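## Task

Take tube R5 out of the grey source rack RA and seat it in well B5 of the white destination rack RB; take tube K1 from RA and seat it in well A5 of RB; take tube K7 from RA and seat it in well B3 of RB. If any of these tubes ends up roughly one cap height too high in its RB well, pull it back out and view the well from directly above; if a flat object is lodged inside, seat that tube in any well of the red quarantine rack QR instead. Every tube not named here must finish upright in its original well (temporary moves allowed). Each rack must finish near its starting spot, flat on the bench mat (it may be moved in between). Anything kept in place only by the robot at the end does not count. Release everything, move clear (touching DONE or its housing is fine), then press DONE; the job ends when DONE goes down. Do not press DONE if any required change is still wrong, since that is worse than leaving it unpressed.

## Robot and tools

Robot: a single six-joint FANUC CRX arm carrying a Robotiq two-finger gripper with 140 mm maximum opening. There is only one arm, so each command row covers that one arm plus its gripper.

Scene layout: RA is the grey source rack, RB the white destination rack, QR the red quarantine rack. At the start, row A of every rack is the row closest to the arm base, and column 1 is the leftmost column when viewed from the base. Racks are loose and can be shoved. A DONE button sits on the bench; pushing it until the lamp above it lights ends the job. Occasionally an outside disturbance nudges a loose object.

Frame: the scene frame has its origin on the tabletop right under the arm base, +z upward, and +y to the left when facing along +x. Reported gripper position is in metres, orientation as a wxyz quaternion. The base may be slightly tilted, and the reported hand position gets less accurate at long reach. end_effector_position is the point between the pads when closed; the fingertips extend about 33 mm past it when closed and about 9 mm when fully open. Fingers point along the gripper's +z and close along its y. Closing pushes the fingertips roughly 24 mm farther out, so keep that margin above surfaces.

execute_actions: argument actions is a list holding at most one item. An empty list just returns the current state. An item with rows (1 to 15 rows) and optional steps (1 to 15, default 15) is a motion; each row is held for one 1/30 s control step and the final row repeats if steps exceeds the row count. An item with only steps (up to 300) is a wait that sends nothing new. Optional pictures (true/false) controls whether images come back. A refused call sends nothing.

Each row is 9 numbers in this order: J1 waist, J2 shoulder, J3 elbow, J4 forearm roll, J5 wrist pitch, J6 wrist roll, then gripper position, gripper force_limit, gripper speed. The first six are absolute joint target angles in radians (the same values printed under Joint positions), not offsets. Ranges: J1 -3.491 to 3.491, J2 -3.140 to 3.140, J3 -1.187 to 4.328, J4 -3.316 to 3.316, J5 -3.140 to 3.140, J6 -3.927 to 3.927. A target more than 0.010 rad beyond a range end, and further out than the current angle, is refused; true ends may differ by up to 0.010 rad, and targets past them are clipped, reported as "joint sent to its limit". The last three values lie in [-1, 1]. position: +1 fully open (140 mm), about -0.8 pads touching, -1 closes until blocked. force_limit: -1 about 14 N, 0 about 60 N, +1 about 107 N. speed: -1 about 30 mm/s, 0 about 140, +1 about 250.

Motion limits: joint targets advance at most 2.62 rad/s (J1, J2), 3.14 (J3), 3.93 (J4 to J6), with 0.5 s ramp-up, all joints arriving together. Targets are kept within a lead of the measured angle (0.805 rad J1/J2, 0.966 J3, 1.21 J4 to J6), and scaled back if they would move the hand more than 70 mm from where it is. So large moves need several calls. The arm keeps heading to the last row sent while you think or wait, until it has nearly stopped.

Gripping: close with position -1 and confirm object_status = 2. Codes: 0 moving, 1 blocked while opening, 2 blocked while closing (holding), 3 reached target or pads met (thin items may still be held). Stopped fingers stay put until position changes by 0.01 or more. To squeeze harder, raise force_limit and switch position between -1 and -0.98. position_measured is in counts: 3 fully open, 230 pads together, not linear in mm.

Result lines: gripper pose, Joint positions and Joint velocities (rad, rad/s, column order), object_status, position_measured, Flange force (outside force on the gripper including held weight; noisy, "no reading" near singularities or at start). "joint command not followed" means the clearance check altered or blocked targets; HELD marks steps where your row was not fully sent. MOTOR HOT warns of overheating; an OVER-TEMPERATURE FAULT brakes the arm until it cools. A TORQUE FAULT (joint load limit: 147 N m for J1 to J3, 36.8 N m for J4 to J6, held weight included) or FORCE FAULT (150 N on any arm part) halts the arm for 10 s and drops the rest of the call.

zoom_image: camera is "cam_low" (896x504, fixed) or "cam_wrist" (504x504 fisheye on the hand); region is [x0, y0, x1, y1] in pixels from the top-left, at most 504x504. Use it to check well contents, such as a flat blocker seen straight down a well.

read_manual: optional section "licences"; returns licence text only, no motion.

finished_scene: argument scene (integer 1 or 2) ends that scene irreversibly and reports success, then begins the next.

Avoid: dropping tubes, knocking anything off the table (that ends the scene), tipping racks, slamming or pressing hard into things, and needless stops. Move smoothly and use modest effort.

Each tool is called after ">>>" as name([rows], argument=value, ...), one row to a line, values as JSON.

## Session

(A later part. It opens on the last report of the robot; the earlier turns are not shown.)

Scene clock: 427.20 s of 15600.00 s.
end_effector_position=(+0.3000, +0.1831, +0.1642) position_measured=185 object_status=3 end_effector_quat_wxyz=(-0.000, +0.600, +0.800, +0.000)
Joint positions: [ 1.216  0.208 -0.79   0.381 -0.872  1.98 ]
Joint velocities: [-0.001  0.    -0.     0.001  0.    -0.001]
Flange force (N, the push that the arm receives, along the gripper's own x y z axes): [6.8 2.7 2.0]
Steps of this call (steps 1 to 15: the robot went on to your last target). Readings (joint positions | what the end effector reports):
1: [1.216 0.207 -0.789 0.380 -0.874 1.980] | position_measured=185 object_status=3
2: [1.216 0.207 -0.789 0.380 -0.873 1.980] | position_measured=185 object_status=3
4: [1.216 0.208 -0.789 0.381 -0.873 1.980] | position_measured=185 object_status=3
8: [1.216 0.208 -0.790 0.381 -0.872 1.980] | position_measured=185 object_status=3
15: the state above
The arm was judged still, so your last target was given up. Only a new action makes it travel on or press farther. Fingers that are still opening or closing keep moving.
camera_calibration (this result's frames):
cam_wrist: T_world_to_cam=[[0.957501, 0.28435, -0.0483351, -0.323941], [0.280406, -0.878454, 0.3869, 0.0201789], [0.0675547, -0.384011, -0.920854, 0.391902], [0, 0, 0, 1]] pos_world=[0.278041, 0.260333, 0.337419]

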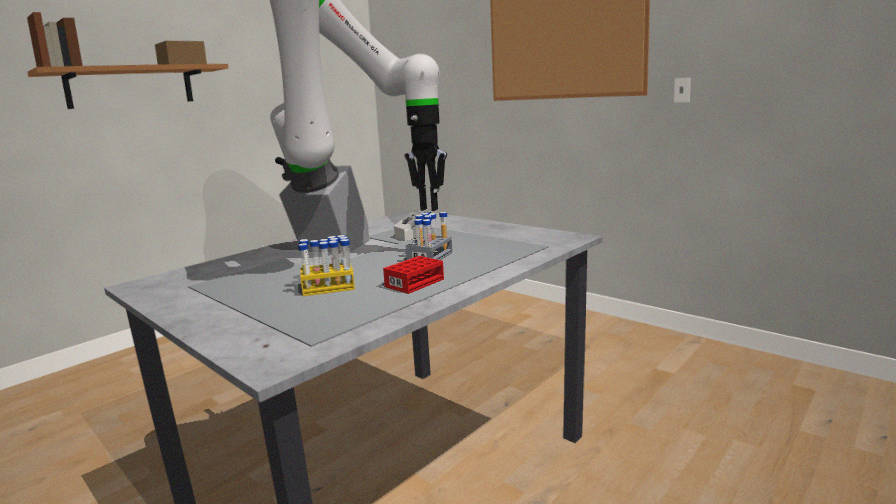

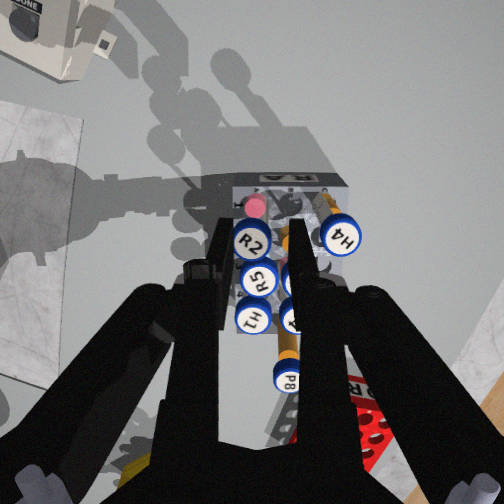

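>>> execute_actions([
  {"rows":[[1.2325,0.2015,-0.7937,0.3766,-0.8744,1.965,-0.44,-0.5,0]],"steps":10},
], pictures=false)

>>> execute_actions([
  {"rows":[[1.209,0.243,-0.815,0.406,-0.812,1.96,-0.44,-0.5,0]],"steps":15},
])

Scene clock: 449.00 s of 15600.00 s.
end_effector_position=(+0.2961, +0.1859, +0.1667) position_measured=185 object_status=3 end_effector_quat_wxyz=(+0.000, +0.601, +0.799, +0.002)
Joint positions: [ 1.232  0.202 -0.794  0.377 -0.874  1.965]
Joint velocities: [ 0.005 -0.002 -0.    -0.001 -0.001 -0.002]
Flange force (N, the push that the arm receives, along the gripper's own x y z axes): [9.5 1.2 1.9]
Steps of this call (steps 1 to 90: nothing new was sent; then 18.47 s passed at rest; steps 91 to 100: all 10 steps of this action). Readings (joint positions | what the end effector reports):
91: [1.215 0.208 -0.790 0.381 -0.872 1.980] | position_measured=185 object_status=3
92: [1.217 0.207 -0.790 0.381 -0.872 1.978] | position_measured=185 object_status=3
94: [1.227 0.204 -0.793 0.378 -0.873 1.970] | position_measured=185 object_status=3
98: [1.232 0.202 -0.794 0.377 -0.874 1.965] | position_measured=185 object_status=3
100: the state above

Scene clock: 449.50 s of 15600.00 s.
end_effector_position=(+0.2967, +0.1858, +0.1465) position_measured=185 object_status=3 end_effector_quat_wxyz=(-0.000, +0.597, +0.802, +0.002)
Joint positions: [ 1.209  0.243 -0.815  0.406 -0.812  1.96 ]
Joint velocities: [ 0.001 -0.001 -0.001  0.001  0.     0.   ]
Flange force (N, the push that the arm receives, along the gripper's own x y z axes): [6.5 0.8 1.8]
Steps of this call (steps 1 to 15: all 15 steps of this action). Readings (joint positions | what the end effector reports):
1: [1.232 0.202 -0.794 0.377 -0.874 1.965] | position_measured=185 object_status=3
2: [1.231 0.204 -0.795 0.378 -0.871 1.965] | position_measured=185 object_status=3
4: [1.221 0.223 -0.805 0.391 -0.842 1.962] | position_measured=185 object_status=3
8: [1.210 0.242 -0.814 0.405 -0.814 1.960] | position_measured=185 object_status=3
15: the state above
camera_calibration (this result's frames):
cam_wrist: T_world_to_cam=[[0.955239, 0.292298, -0.045606, -0.323609], [0.286838, -0.87739, 0.384592, 0.0285161], [0.0724013, -0.380459, -0.921959, 0.374836], [0, 0, 0, 1]] pos_world=[0.273806, 0.26222, 0.319858]

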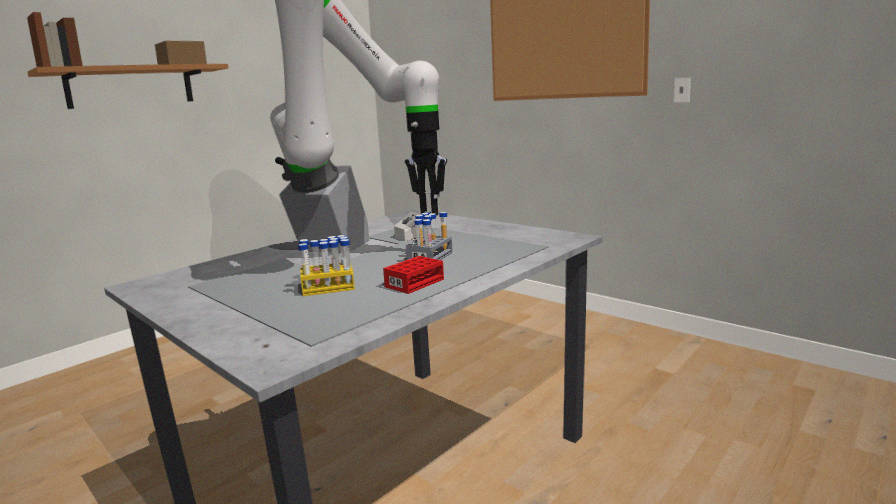

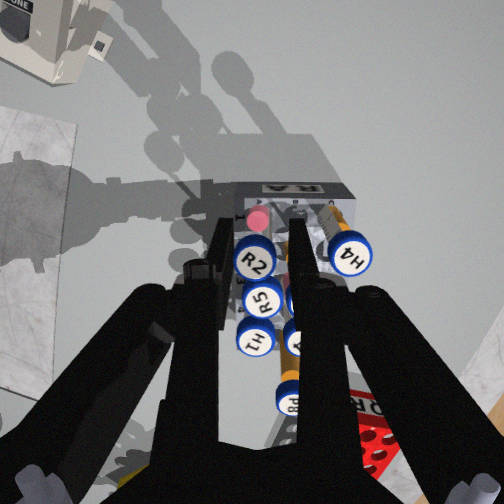

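>>> execute_actions([
  {"rows":[[1.209,0.243,-0.815,0.406,-0.812,1.96,-1,-0.5,0]],"steps":12},
], pictures=false)

>>> execute_actions([
  {"rows":[[1.2325,0.2015,-0.7937,0.3766,-0.8744,1.965,-1,-0.5,0]],"steps":9},
], pictures=false)

>>> execute_actions([
  {"rows":[[1.283,0.115,-0.728,0.32,-1.025,1.97,-1,-0.5,0]],"steps":12},
], pictures=false)

>>> execute_actions([
  {"rows":[[1.33,0.035,-0.61,0.275,-1.23,1.7,-1,-0.5,0]],"steps":14},
], pictures=false)

>>> execute_actions([
  {"rows":[[1.118,0.06,-0.54,0.33,-1.23,0.63,-1,-0.5,0]],"steps":15},
], pictures=false)

>>> execute_actions([
  {"steps":15},
], pictures=false)

>>> execute_actions([
  {"rows":[[1.056,0.134,-0.651,0.38,-1.035,0.615,-1,-0.5,0]],"steps":15},
])

>>> zoom_image(camera="cam_wrist", region=[180,130,350,300])

Scene clock: 481.43 s of 15600.00 s.
end_effector_position=(+0.2967, +0.1857, +0.1464) position_measured=200 object_status=0 end_effector_quat_wxyz=(-0.000, +0.597, +0.802, +0.002)
Joint positions: [ 1.209  0.243 -0.815  0.406 -0.812  1.96 ]
Joint velocities: [-0.001 -0.002  0.     0.     0.    -0.   ]
Flange force (N, the push that the arm receives, along the gripper's own x y z axes): [6.9 1.4 0.1]
Steps of this call (steps 1 to 15: the robot went on to your last target; steps 16 to 90: nothing new was sent; then 28.53 s passed at rest; steps 91 to 102: all 12 steps of this action). Readings (joint positions | what the end effector reports):
91: [1.209 0.243 -0.815 0.406 -0.812 1.960] | position_measured=185 object_status=0
92: [1.209 0.243 -0.815 0.406 -0.812 1.960] | position_measured=187 object_status=0
94: [1.209 0.243 -0.815 0.406 -0.812 1.960] | position_measured=200 object_status=0
98: [1.209 0.243 -0.815 0.406 -0.812 1.960] | position_measured=200 object_status=0
102: the state above

Scene clock: 481.73 s of 15600.00 s.
end_effector_position=(+0.2961, +0.1859, +0.1664) position_measured=200 object_status=2 end_effector_quat_wxyz=(+0.000, +0.601, +0.799, +0.002)
Joint positions: [ 1.232  0.202 -0.794  0.377 -0.873  1.965]
Joint velocities: [ 0.007 -0.011  0.006 -0.009 -0.016  0.001]
Flange force (N, the push that the arm receives, along the gripper's own x y z axes): [6.7 -0.4 2.1]
Steps of this call (steps 1 to 9: all 9 steps of this action). Readings (joint positions | what the end effector reports):
1: [1.209 0.243 -0.815 0.406 -0.812 1.960] | position_measured=200 object_status=0
2: [1.210 0.241 -0.814 0.405 -0.815 1.960] | position_measured=200 object_status=2
4: [1.220 0.221 -0.804 0.391 -0.844 1.962] | position_measured=200 object_status=2
8: [1.232 0.203 -0.794 0.377 -0.873 1.965] | position_measured=200 object_status=2
9: the state above

Scene clock: 482.13 s of 15600.00 s.
end_effector_position=(+0.2946, +0.1879, +0.2173) position_measured=200 object_status=2 end_effector_quat_wxyz=(-0.000, +0.611, +0.792, +0.004)
Joint positions: [ 1.283  0.115 -0.728  0.32  -1.024  1.97 ]
Joint velocities: [ 0.003 -0.006  0.004 -0.002 -0.009  0.001]
Flange force (N, the push that the arm receives, along the gripper's own x y z axes): [2.7 -1.2 2.4]
Steps of this call (steps 1 to 12: all 12 steps of this action). Readings (joint positions | what the end effector reports):
1: [1.232 0.202 -0.794 0.377 -0.874 1.965] | position_measured=200 object_status=2
2: [1.234 0.199 -0.792 0.375 -0.879 1.965] | position_measured=200 object_status=2
4: [1.245 0.180 -0.777 0.362 -0.913 1.966] | position_measured=200 object_status=2
8: [1.278 0.123 -0.734 0.325 -1.011 1.970] | position_measured=200 object_status=2
12: the state above

Scene clock: 482.60 s of 15600.00 s.
end_effector_position=(+0.2972, +0.1869, +0.2884) position_measured=200 object_status=2 end_effector_quat_wxyz=(+0.000, +0.721, +0.693, +0.001)
Joint positions: [ 1.33   0.035 -0.61   0.275 -1.23   1.701]
Joint velocities: [-0.002 -0.003  0.003 -0.    -0.006 -0.008]
Flange force (N, the push that the arm receives, along the gripper's own x y z axes): [10.4 0.8 0.9]
Steps of this call (steps 1 to 14: all 14 steps of this action). Readings (joint positions | what the end effector reports):
1: [1.283 0.115 -0.728 0.320 -1.025 1.970] | position_measured=200 object_status=2
2: [1.284 0.114 -0.726 0.319 -1.028 1.966] | position_measured=200 object_status=2
4: [1.290 0.104 -0.711 0.313 -1.054 1.932] | position_measured=200 object_status=2
8: [1.316 0.059 -0.645 0.289 -1.169 1.781] | position_measured=200 object_status=2
14: the state above

Scene clock: 483.10 s of 15600.00 s.
end_effector_position=(+0.3502, +0.1597, +0.2866) position_measured=200 object_status=2 end_effector_quat_wxyz=(+0.001, +0.952, +0.305, -0.002)
Joint positions: [ 1.175  0.054 -0.559  0.316 -1.23   0.929]
Joint velocities: [-0.406  0.045  0.138  0.099  0.    -2.11 ]
Flange force (N, the push that the arm receives, along the gripper's own x y z axes): [11.7 0.6 2.1]
Steps of this call (steps 1 to 15: all 15 steps of this action). Readings (joint positions | what the end effector reports):
1: [1.330 0.035 -0.610 0.275 -1.230 1.700] | position_measured=200 object_status=2
2: [1.329 0.035 -0.610 0.275 -1.230 1.696] | position_measured=200 object_status=2
4: [1.322 0.036 -0.608 0.277 -1.230 1.662] | position_measured=200 object_status=2
8: [1.286 0.041 -0.596 0.287 -1.230 1.490] | position_measured=200 object_status=2
15: the state above

Scene clock: 483.60 s of 15600.00 s.
end_effector_position=(+0.3693, +0.1471, +0.2855) position_measured=200 object_status=2 end_effector_quat_wxyz=(+0.002, +0.991, +0.134, -0.003)
Joint positions: [ 1.118  0.06  -0.54   0.33  -1.23   0.63 ]
Joint velocities: [ 0. -0. -0.  0. -0. -0.]
Flange force (N, the push that the arm receives, along the gripper's own x y z axes): [2.2 -6.3 -0.7]
Steps of this call (steps 1 to 15: the robot went on to your last target). Readings (joint positions | what the end effector reports):
1: [1.162 0.055 -0.555 0.319 -1.230 0.861] | position_measured=200 object_status=2
2: [1.151 0.056 -0.551 0.322 -1.230 0.803] | position_measured=200 object_status=2
4: [1.133 0.058 -0.545 0.326 -1.230 0.711] | position_measured=200 object_status=2
8: [1.118 0.060 -0.540 0.330 -1.230 0.632] | position_measured=200 object_status=2
15: the state above

Scene clock: 484.10 s of 15600.00 s.
end_effector_position=(+0.3690, +0.1460, +0.2148) position_measured=200 object_status=2 end_effector_quat_wxyz=(+0.000, +0.990, +0.138, -0.001)
Joint positions: [ 1.056  0.134 -0.651  0.38  -1.035  0.615]
Joint velocities: [-0.     0.002 -0.002  0.001  0.002 -0.002]
Flange force (N, the push that the arm receives, along the gripper's own x y z axes): [0.9 -5.0 0.8]
Steps of this call (steps 1 to 15: all 15 steps of this action). Readings (joint positions | what the end effector reports):
1: [1.118 0.060 -0.540 0.330 -1.230 0.630] | position_measured=200 object_status=2
2: [1.117 0.062 -0.542 0.331 -1.226 0.630] | position_measured=200 object_status=2
4: [1.106 0.074 -0.562 0.340 -1.192 0.627] | position_measured=200 object_status=2
8: [1.066 0.122 -0.633 0.371 -1.068 0.618] | position_measured=200 object_status=2
15: the state above
camera_calibration (this result's frames):
cam_wrist: T_world_to_cam=[[0.277907, -0.959404, -0.0480857, 0.0552926], [-0.879206, -0.274204, 0.389627, 0.287748], [-0.386995, -0.0660026, -0.919717, 0.540642], [0, 0, 0, 1]] pos_world=[0.446849, 0.167633, 0.387781]

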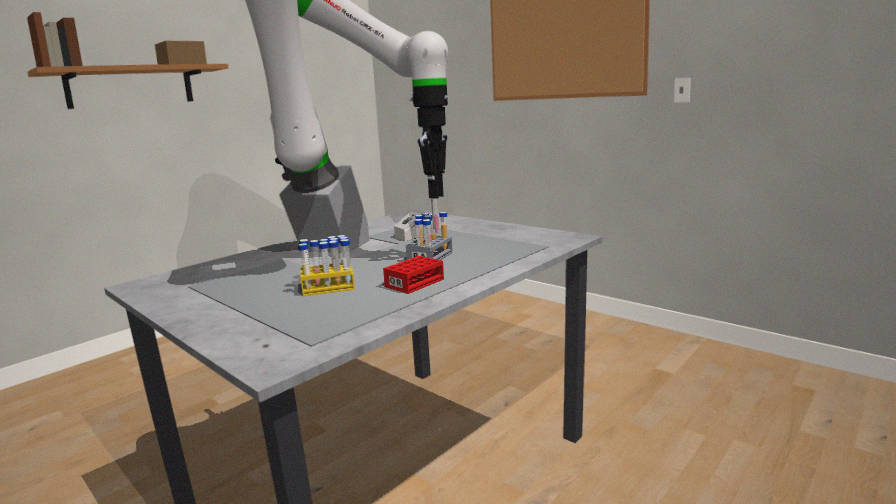

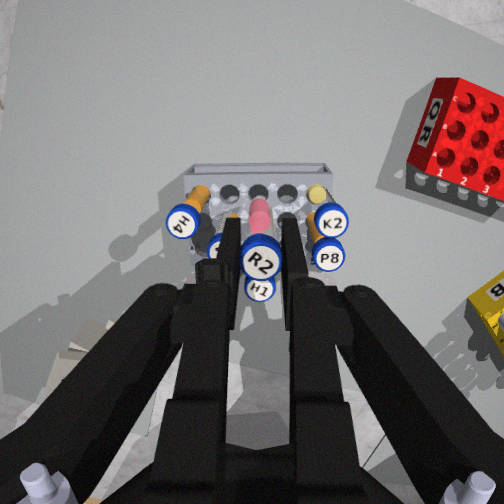

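Region (180, 130, 350, 300) of cam_wrist's 504x504 image, scaled by 2.965, with more detail than that image has.

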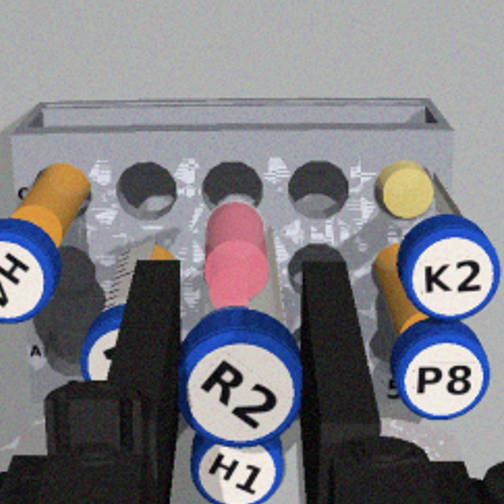

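>>> execute_actions([
  {"rows":[[1.03,0.171,-0.684,0.41,-0.963,0.605,-1,-0.5,0]],"steps":15},
])

>>> execute_actions([
  {"rows":[[1.005,0.208,-0.7165,0.439,-0.891,0.595,-1,-0.5,0]],"steps":15},
])

Scene clock: 522.20 s of 15600.00 s.
end_effector_position=(+0.3706, +0.1452, +0.1897) position_measured=200 object_status=2 end_effector_quat_wxyz=(+0.001, +0.990, +0.140, +0.000)
Joint positions: [ 1.03   0.171 -0.684  0.41  -0.963  0.605]
Joint velocities: [ 0.001 -0.001 -0.001  0.001  0.001 -0.001]
Flange force (N, the push that the arm receives, along the gripper's own x y z axes): [3.8 -7.1 2.6]
Steps of this call (steps 1 to 15: the robot went on to your last target; steps 16 to 90: nothing new was sent; then 34.60 s passed at rest; steps 91 to 105: all 15 steps of this action). Readings (joint positions | what the end effector reports):
91: [1.056 0.134 -0.651 0.380 -1.035 0.615] | position_measured=200 object_status=2
92: [1.055 0.136 -0.653 0.382 -1.031 0.614] | position_measured=200 object_status=2
94: [1.044 0.152 -0.667 0.394 -1.001 0.610] | position_measured=200 object_status=2
98: [1.031 0.170 -0.683 0.409 -0.965 0.605] | position_measured=200 object_status=2
105: the state above
camera_calibration (this result's frames):
cam_wrist: T_world_to_cam=[[0.282711, -0.958079, -0.0464725, 0.0506041], [-0.879193, -0.278196, 0.386816, 0.299858], [-0.383529, -0.0684988, -0.920985, 0.517422], [0, 0, 0, 1]] pos_world=[0.447773, 0.167345, 0.3629]

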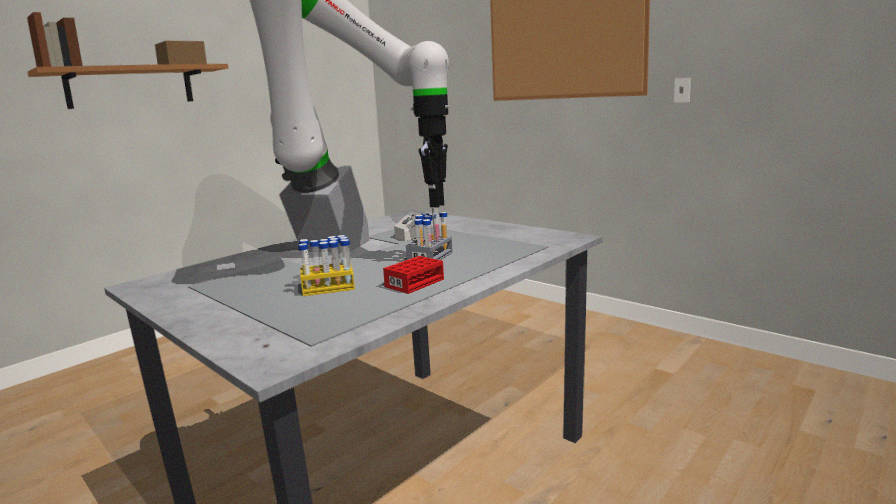

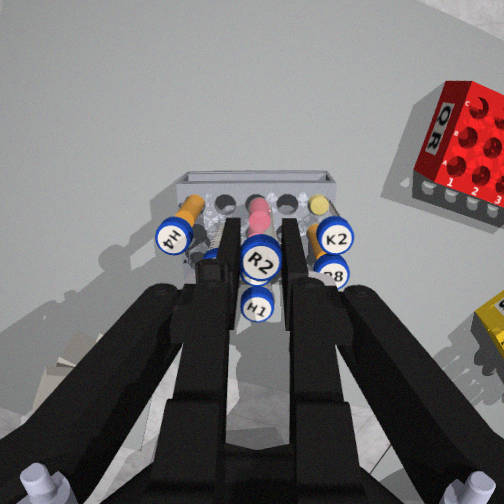

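Scene clock: 522.70 s of 15600.00 s.
end_effector_position=(+0.3698, +0.1446, +0.1651) position_measured=200 object_status=2 end_effector_quat_wxyz=(-0.000, +0.990, +0.144, +0.000)
Joint positions: [ 1.005  0.208 -0.716  0.439 -0.891  0.595]
Joint velocities: [-0.001  0.001 -0.     0.     0.    -0.   ]
Flange force (N, the push that the arm receives, along the gripper's own x y z axes): [2.7 -7.7 1.2]
Steps of this call (steps 1 to 15: all 15 steps of this action). Readings (joint positions | what the end effector reports):
1: [1.030 0.171 -0.684 0.410 -0.963 0.605] | position_measured=200 object_status=2
2: [1.029 0.173 -0.686 0.412 -0.959 0.604] | position_measured=200 object_status=2
4: [1.018 0.189 -0.699 0.424 -0.929 0.600] | position_measured=200 object_status=2
8: [1.006 0.207 -0.716 0.438 -0.893 0.595] | position_measured=200 object_status=2
15: the state above
camera_calibration (this result's frames):
cam_wrist: T_world_to_cam=[[0.289548, -0.95592, -0.0487843, 0.046651], [-0.877099, -0.285389, 0.38633, 0.308766], [-0.383223, -0.0690722, -0.92107, 0.494367], [0, 0, 0, 1]] pos_world=[0.446763, 0.16686, 0.338337]

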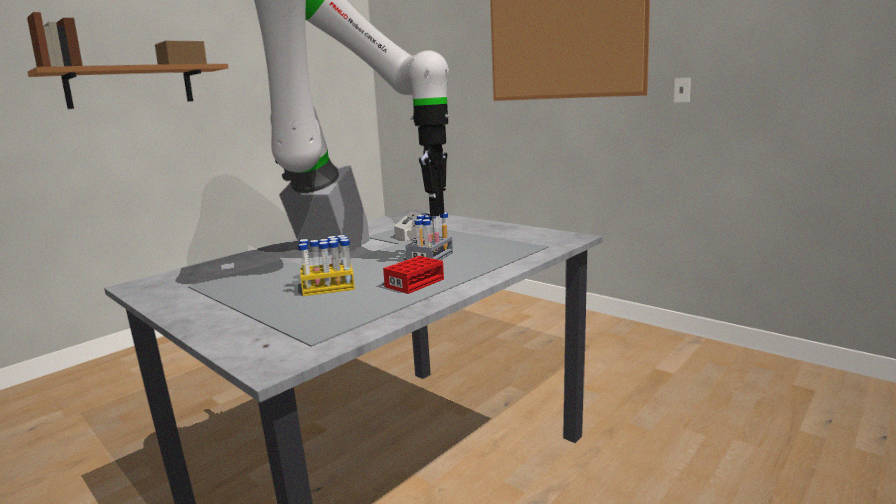

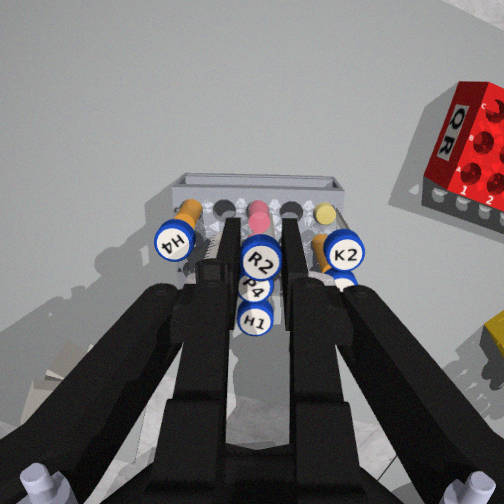

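>>> execute_actions([
  {"rows":[[0.985,0.24,-0.733,0.464,-0.843,0.585,-1,-0.5,0]],"steps":15},
], pictures=false)

>>> execute_actions([
  {"rows":[[0.985,0.24,-0.733,0.464,-0.843,0.585,-0.46,-0.5,-0.5]],"steps":12},
])

>>> execute_actions([
  {"rows":[[1.056,0.134,-0.651,0.38,-1.035,0.615,-0.46,-0.5,0]],"steps":15},
])

Scene clock: 531.57 s of 15600.00 s.
end_effector_position=(+0.3705, +0.1444, +0.1481) position_measured=200 object_status=2 end_effector_quat_wxyz=(+0.000, +0.989, +0.145, +0.000)
Joint positions: [ 0.985  0.24  -0.733  0.464 -0.843  0.585]
Joint velocities: [ 0.     0.001 -0.001 -0.     0.001 -0.   ]
Flange force (N, the push that the arm receives, along the gripper's own x y z axes): [1.6 -8.5 0.3]
Steps of this call (steps 1 to 15: the robot went on to your last target; steps 16 to 150: nothing new was sent; then 3.37 s passed at rest; steps 151 to 165: all 15 steps of this action). Readings (joint positions | what the end effector reports):
151: [1.005 0.208 -0.717 0.439 -0.891 0.595] | position_measured=200 object_status=2
152: [1.003 0.210 -0.718 0.441 -0.887 0.594] | position_measured=200 object_status=2
154: [0.993 0.227 -0.726 0.454 -0.862 0.589] | position_measured=200 object_status=2
158: [0.985 0.239 -0.733 0.463 -0.844 0.585] | position_measured=200 object_status=2
165: the state above

Scene clock: 531.97 s of 15600.00 s.
end_effector_position=(+0.3705, +0.1444, +0.1481) position_measured=187 object_status=0 end_effector_quat_wxyz=(+0.000, +0.989, +0.145, +0.000)
Joint positions: [ 0.985  0.24  -0.733  0.464 -0.843  0.585]
Joint velocities: [ 0.     0.     0.001 -0.    -0.    -0.001]
Flange force (N, the push that the arm receives, along the gripper's own x y z axes): [3.8 -6.1 2.3]
Steps of this call (steps 1 to 12: all 12 steps of this action). Readings (joint positions | what the end effector reports):
1: [0.985 0.240 -0.733 0.464 -0.843 0.585] | position_measured=200 object_status=0
2: [0.985 0.240 -0.733 0.464 -0.843 0.585] | position_measured=200 object_status=0
4: [0.985 0.240 -0.733 0.464 -0.843 0.585] | position_measured=189 object_status=0
8: [0.985 0.240 -0.733 0.464 -0.843 0.585] | position_measured=187 object_status=0
12: the state above
camera_calibration (this result's frames):
cam_wrist: T_world_to_cam=[[0.293174, -0.95484, -0.0482741, 0.0438107], [-0.875834, -0.288477, 0.386906, 0.315819], [-0.383359, -0.0711506, -0.920855, 0.479276], [0, 0, 0, 1]] pos_world=[0.447496, 0.167039, 0.321266]

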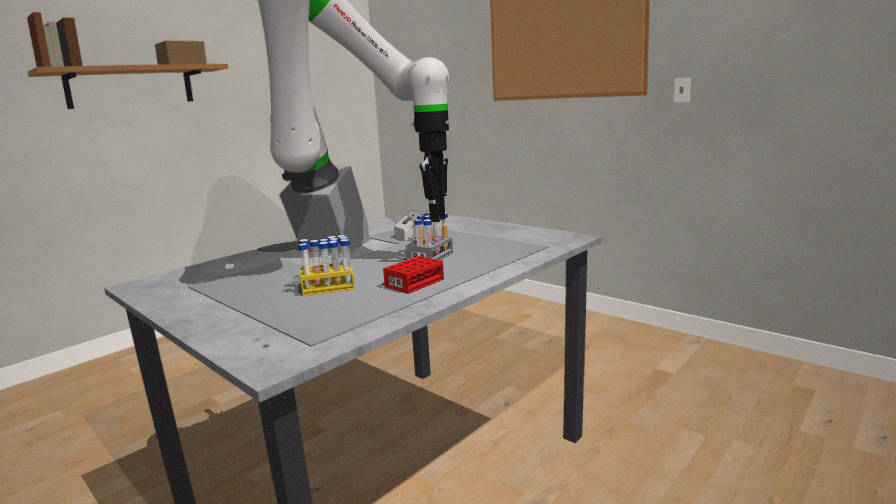

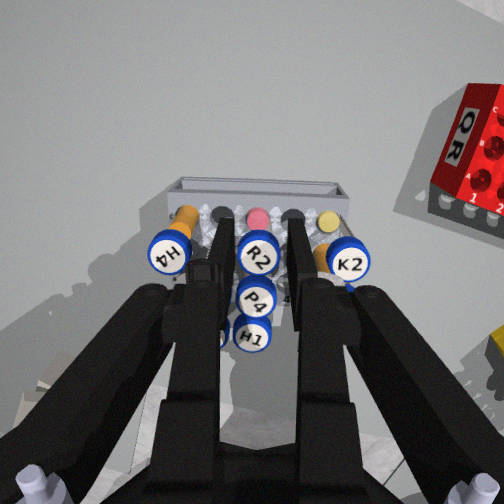

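Scene clock: 532.47 s of 15600.00 s.
end_effector_position=(+0.3689, +0.1459, +0.2146) position_measured=187 object_status=3 end_effector_quat_wxyz=(+0.001, +0.990, +0.138, -0.001)
Joint positions: [ 1.056  0.134 -0.651  0.38  -1.035  0.615]
Joint velocities: [-0.    -0.002  0.001 -0.001 -0.002  0.001]
Flange force (N, the push that the arm receives, along the gripper's own x y z axes): [2.4 -4.8 0.3]
Steps of this call (steps 1 to 15: all 15 steps of this action). Readings (joint positions | what the end effector reports):
1: [0.985 0.240 -0.733 0.464 -0.843 0.585] | position_measured=187 object_status=0
2: [0.986 0.238 -0.732 0.463 -0.846 0.585] | position_measured=187 object_status=3
4: [0.997 0.221 -0.718 0.449 -0.878 0.590] | position_measured=187 object_status=3
8: [1.043 0.153 -0.665 0.395 -1.001 0.610] | position_measured=187 object_status=3
15: the state above
camera_calibration (this result's frames):
cam_wrist: T_world_to_cam=[[0.277906, -0.959412, -0.0479291, 0.055189], [-0.87913, -0.274127, 0.389853, 0.287647], [-0.387168, -0.0662063, -0.919629, 0.540486], [0, 0, 0, 1]] pos_world=[0.446801, 0.167584, 0.387552]

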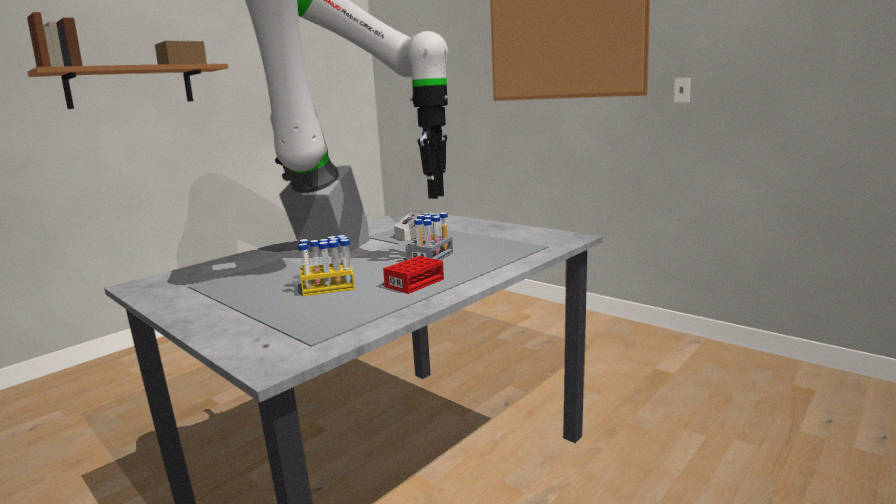

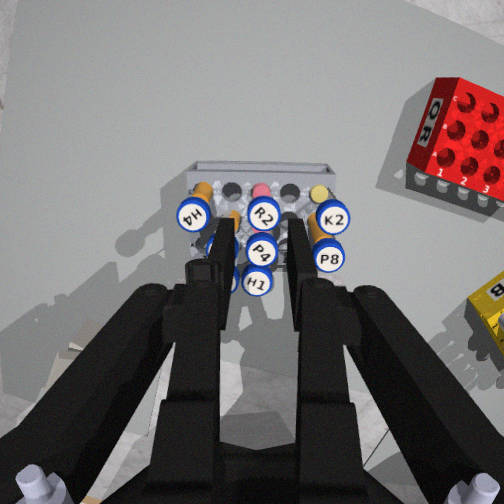

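>>> execute_actions([
  {"rows":[[1.237,0.065,-0.762,0.331,-1.025,-0.33,-0.5,-0.5,0]],"steps":15},
], pictures=false)

>>> execute_actions([
  {"rows":[[1.237,0.065,-0.762,0.331,-1.025,-0.33,-0.5,-0.5,0]],"steps":15},
])

>>> execute_actions([
  {"rows":[[1.187,0.153,-0.827,0.388,-0.8744,-0.335,-0.5,-0.5,0]],"steps":15},
])

Scene clock: 555.07 s of 15600.00 s.
end_effector_position=(+0.3166, +0.1617, +0.2157) position_measured=192 object_status=3 end_effector_quat_wxyz=(-0.005, +0.986, -0.168, +0.000)
Joint positions: [ 1.197  0.08  -0.737  0.342 -1.027 -0.12 ]
Joint velocities: [ 0.342 -0.128 -0.209 -0.092  0.019 -1.775]
Flange force (N, the push that the arm receives, along the gripper's own x y z axes): [-9.6 -0.7 -0.6]
Steps of this call (steps 1 to 15: the robot went on to your last target; steps 16 to 90: nothing new was sent; then 19.10 s passed at rest; steps 91 to 105: all 15 steps of this action). Readings (joint positions | what the end effector reports):
91: [1.056 0.134 -0.651 0.380 -1.035 0.615] | position_measured=187 object_status=0
92: [1.057 0.134 -0.651 0.380 -1.035 0.611] | position_measured=188 object_status=0
94: [1.063 0.131 -0.655 0.378 -1.035 0.577] | position_measured=192 object_status=0
98: [1.096 0.119 -0.676 0.369 -1.033 0.406] | position_measured=192 object_status=0
105: the state above

Scene clock: 555.57 s of 15600.00 s.
end_effector_position=(+0.3022, +0.1642, +0.2152) position_measured=192 object_status=3 end_effector_quat_wxyz=(-0.006, +0.967, -0.254, -0.000)
Joint positions: [ 1.237  0.065 -0.762  0.331 -1.025 -0.33 ]
Joint velocities: [-0.001  0.    -0.     0.    -0.    -0.   ]
Flange force (N, the push that the arm receives, along the gripper's own x y z axes): [-4.0 -5.4 0.5]
Steps of this call (steps 1 to 15: all 15 steps of this action). Readings (joint positions | what the end effector reports):
1: [1.208 0.076 -0.744 0.339 -1.027 -0.176] | position_measured=192 object_status=3
2: [1.217 0.073 -0.749 0.337 -1.026 -0.223] | position_measured=192 object_status=3
4: [1.230 0.068 -0.757 0.333 -1.025 -0.291] | position_measured=192 object_status=3
8: [1.237 0.065 -0.762 0.331 -1.025 -0.330] | position_measured=192 object_status=3
15: the state above
camera_calibration (this result's frames):
cam_wrist: T_world_to_cam=[[-0.485402, -0.872195, -0.0605143, 0.310339], [-0.815931, 0.427049, 0.389726, 0.099564], [-0.314074, 0.238549, -0.91894, 0.444086], [0, 0, 0, 1]] pos_world=[0.371352, 0.12222, 0.388066]

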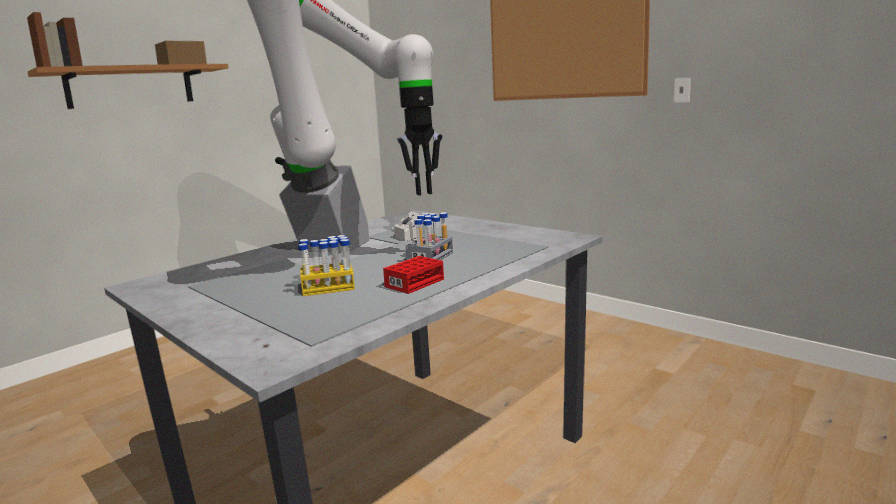

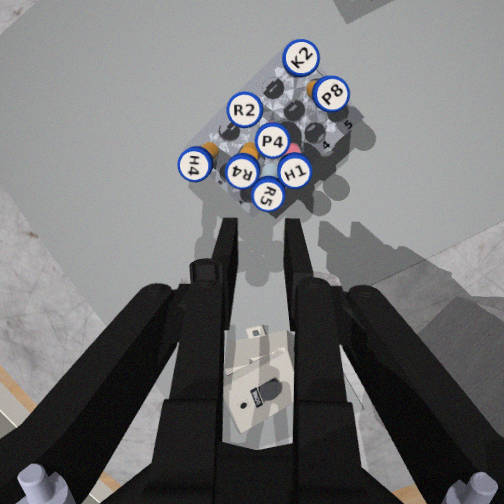

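Scene clock: 556.07 s of 15600.00 s.
end_effector_position=(+0.3025, +0.1629, +0.1656) position_measured=192 object_status=3 end_effector_quat_wxyz=(-0.004, +0.970, -0.242, +0.000)
Joint positions: [ 1.187  0.153 -0.827  0.388 -0.874 -0.335]
Joint velocities: [ 0.001  0.002 -0.002  0.001  0.001  0.   ]
Flange force (N, the push that the arm receives, along the gripper's own x y z axes): [-5.3 -5.0 3.2]
Steps of this call (steps 1 to 15: all 15 steps of this action). Readings (joint positions | what the end effector reports):
1: [1.237 0.065 -0.762 0.331 -1.025 -0.330] | position_measured=192 object_status=3
2: [1.236 0.067 -0.764 0.332 -1.020 -0.330] | position_measured=192 object_status=3
4: [1.225 0.087 -0.778 0.345 -0.987 -0.331] | position_measured=192 object_status=3
8: [1.192 0.145 -0.821 0.382 -0.889 -0.335] | position_measured=192 object_status=3
15: the state above
camera_calibration (this result's frames):
cam_wrist: T_world_to_cam=[[-0.463131, -0.884434, -0.0573178, 0.301163], [-0.82636, 0.407534, 0.388647, 0.12618], [-0.320373, 0.22736, -0.919602, 0.402786], [0, 0, 0, 1]] pos_world=[0.37279, 0.123359, 0.338625]

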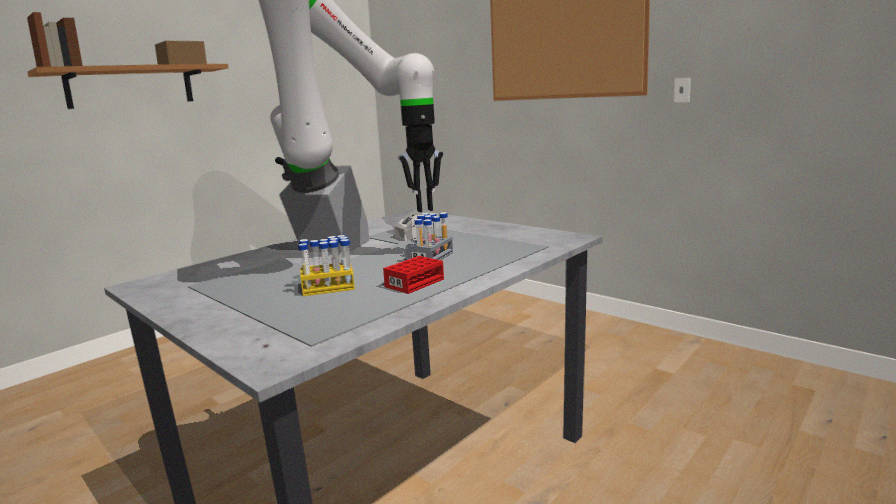

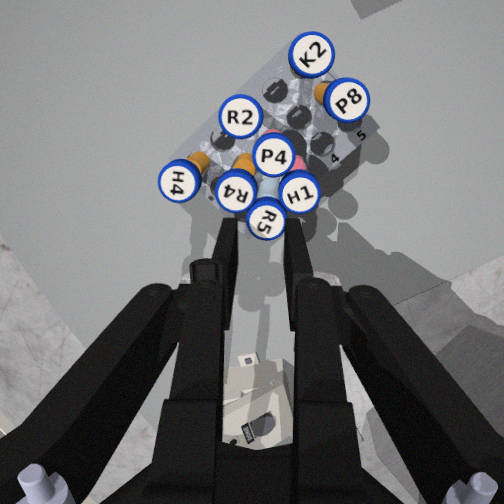

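>>> execute_actions([
  {"rows":[[1.183,0.148,-0.831,0.389,-0.8744,-0.345,-0.5,-0.5,0],[1.183,0.148,-0.831,0.389,-0.8744,-0.345,-0.5,-0.5,0],[1.183,0.148,-0.831,0.389,-0.8744,-0.345,-0.5,-0.5,0],[1.183,0.148,-0.831,0.389,-0.8744,-0.345,-0.5,-0.5,0],[1.183,0.148,-0.831,0.389,-0.8744,-0.345,-0.5,-0.5,0],[1.171,0.169,-0.8415,0.4035,-0.843,-0.35,-0.5,-0.5,0]],"steps":15},
])

Scene clock: 565.10 s of 15600.00 s.
end_effector_position=(+0.3034, +0.1610, +0.1558) position_measured=192 object_status=3 end_effector_quat_wxyz=(-0.005, +0.969, -0.247, -0.000)
Joint positions: [ 1.171  0.169 -0.841  0.404 -0.843 -0.35 ]
Joint velocities: [-0.003  0.006 -0.004 -0.     0.005 -0.001]
Flange force (N, the push that the arm receives, along the gripper's own x y z axes): [-19.1 6.3 -142.1]
Steps of this call (steps 1 to 15: the robot went on to your last target; steps 16 to 90: nothing new was sent; then 5.53 s passed at rest; steps 91 to 105: all 15 steps of this action). Readings (joint positions | what the end effector reports):
91: [1.187 0.153 -0.827 0.388 -0.874 -0.335] | position_measured=192 object_status=3
92: [1.186 0.152 -0.828 0.388 -0.874 -0.337] | position_measured=192 object_status=3
94: [1.184 0.149 -0.830 0.389 -0.874 -0.343] | position_measured=192 object_status=3
98: [1.178 0.157 -0.835 0.395 -0.861 -0.347] | position_measured=192 object_status=3
105: the state above
camera_calibration (this result's frames):
cam_wrist: T_world_to_cam=[[-0.472328, -0.879523, -0.0578318, 0.301336], [-0.821998, 0.415852, 0.389084, 0.1288], [-0.318159, 0.231313, -0.919385, 0.393176], [0, 0, 0, 1]] pos_world=[0.373295, 0.120524, 0.328793]

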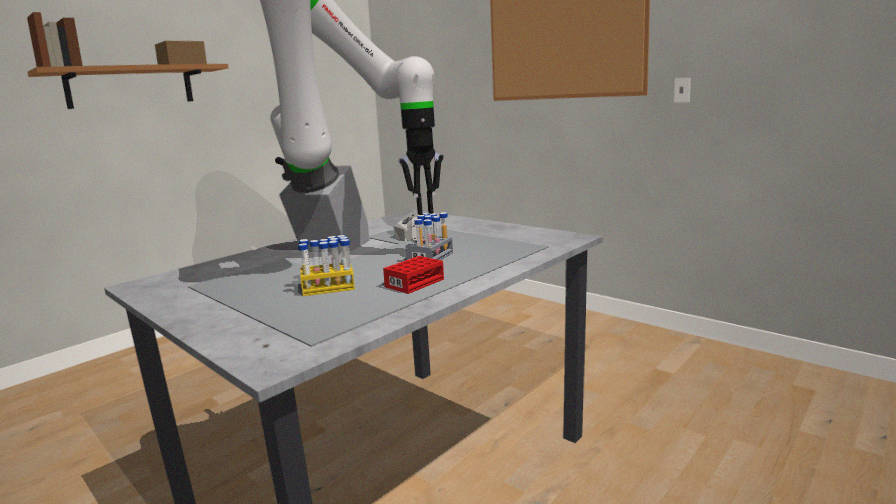

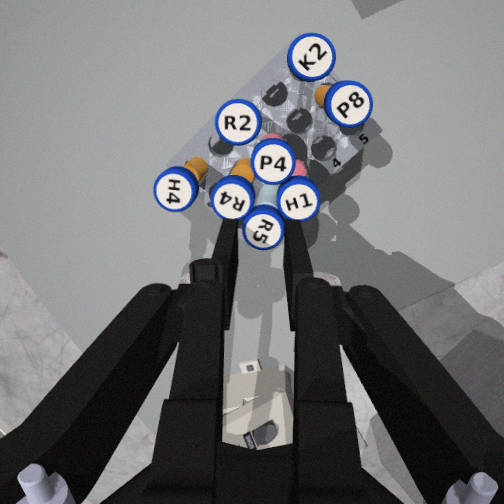

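>>> execute_actions([
  {"rows":[[1.183,0.148,-0.831,0.389,-0.8744,-0.35,-0.5,-0.5,0],[1.183,0.148,-0.831,0.389,-0.8744,-0.35,-0.5,-0.5,0],[1.183,0.148,-0.831,0.389,-0.8744,-0.35,-0.5,-0.5,0],[1.183,0.148,-0.831,0.389,-0.8744,-0.35,-0.5,-0.5,0],[1.183,0.148,-0.831,0.389,-0.8744,-0.35,-0.5,-0.5,0],[1.192,0.146,-0.837,0.387,-0.8734,-0.355,-0.5,-0.5,0]],"steps":15},
], pictures=false)

>>> execute_actions([
  {"rows":[[1.1815,0.164,-0.846,0.3995,-0.846,-0.36,-0.5,-0.5,0]],"steps":15},
])

Scene clock: 580.53 s of 15600.00 s.
end_effector_position=(+0.3052, +0.1630, +0.1577) position_measured=192 object_status=3 end_effector_quat_wxyz=(-0.007, +0.969, -0.247, +0.001)
Joint positions: [ 1.172  0.167 -0.838  0.405 -0.843 -0.35 ]
Joint velocities: [ 0.    -0.     0.001  0.001  0.     0.   ]
Flange force (N, the push that the arm receives, along the gripper's own x y z axes): [-8.6 -1.7 -27.2]
FORCE FAULT: contact force on the arm reached its limit, and the arm stopped for 10 seconds. The contact can be on any part of the arm, not only on its tool. The arm's remaining commands of this call were not run. The arm holds still and accepts commands again. Move the arm away from the contact; if what it grips holds it there, let go first. Pushing or pulling that hard again can fault the arm again.
The stop began at step 3 of this call (marked STOPPED below). From that step on the arm followed nothing that you had sent. 15 steps, steps kept back included, did not run and will not run. Nothing is kept back now, and the robot has no last target.
Steps of this call (steps 1 to 2: the robot went on to your last target; steps 3 to 320: the stop, after which the arm took no command until this call was over; then 4.77 s passed at rest). Readings (joint positions | what the end effector reports):
1: [1.171 0.169 -0.841 0.404 -0.843 -0.350] | position_measured=192 object_status=3
2: [1.172 0.168 -0.840 0.405 -0.843 -0.350] | position_measured=192 object_status=3
3: [1.172 0.167 -0.839 0.405 -0.843 -0.350] | position_measured=192 object_status=3 STOPPED
4: [1.172 0.167 -0.839 0.405 -0.843 -0.350] | position_measured=192 object_status=3
8: [1.172 0.167 -0.838 0.405 -0.843 -0.350] | position_measured=192 object_status=3
320: the state above

Scene clock: 580.57 s of 15600.00 s.
end_effector_position=(+0.3052, +0.1630, +0.1577) position_measured=192 object_status=3 end_effector_quat_wxyz=(-0.007, +0.969, -0.247, +0.001)
Joint positions: [ 1.172  0.167 -0.838  0.405 -0.843 -0.35 ]
Joint velocities: [ 0.    -0.     0.001 -0.001  0.001 -0.   ]
Flange force (N, the push that the arm receives, along the gripper's own x y z axes): [-8.9 -2.3 -27.6]
A stop began in an earlier call of the same reply, so what this call sent did not run. Send another action.
Steps of this call (step 1: nothing new was sent). Readings (joint positions | what the end effector reports):
1: the state above
camera_calibration (this result's frames):
cam_wrist: T_world_to_cam=[[-0.472767, -0.878908, -0.0633434, 0.304998], [-0.822885, 0.414632, 0.38851, 0.129255], [-0.315201, 0.235799, -0.919265, 0.393311], [0, 0, 0, 1]] pos_world=[0.374526, 0.12173, 0.33066]

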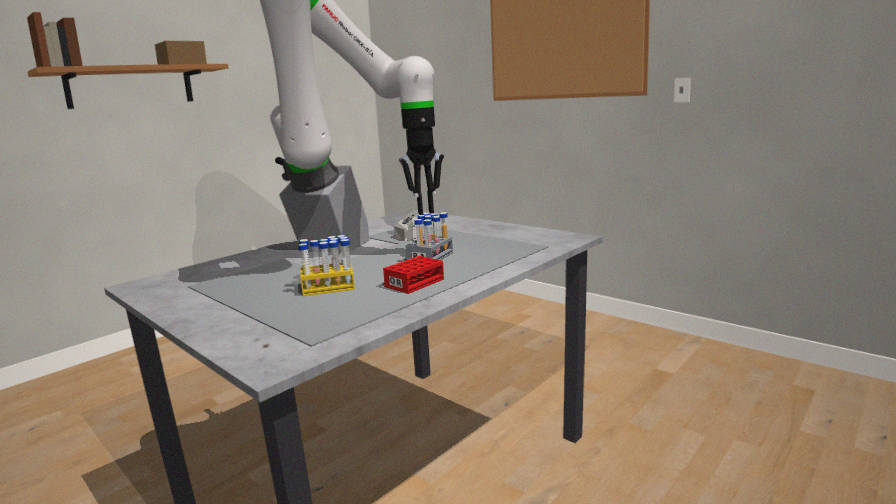

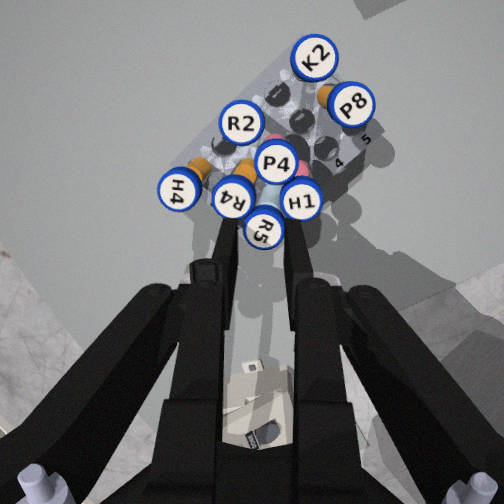

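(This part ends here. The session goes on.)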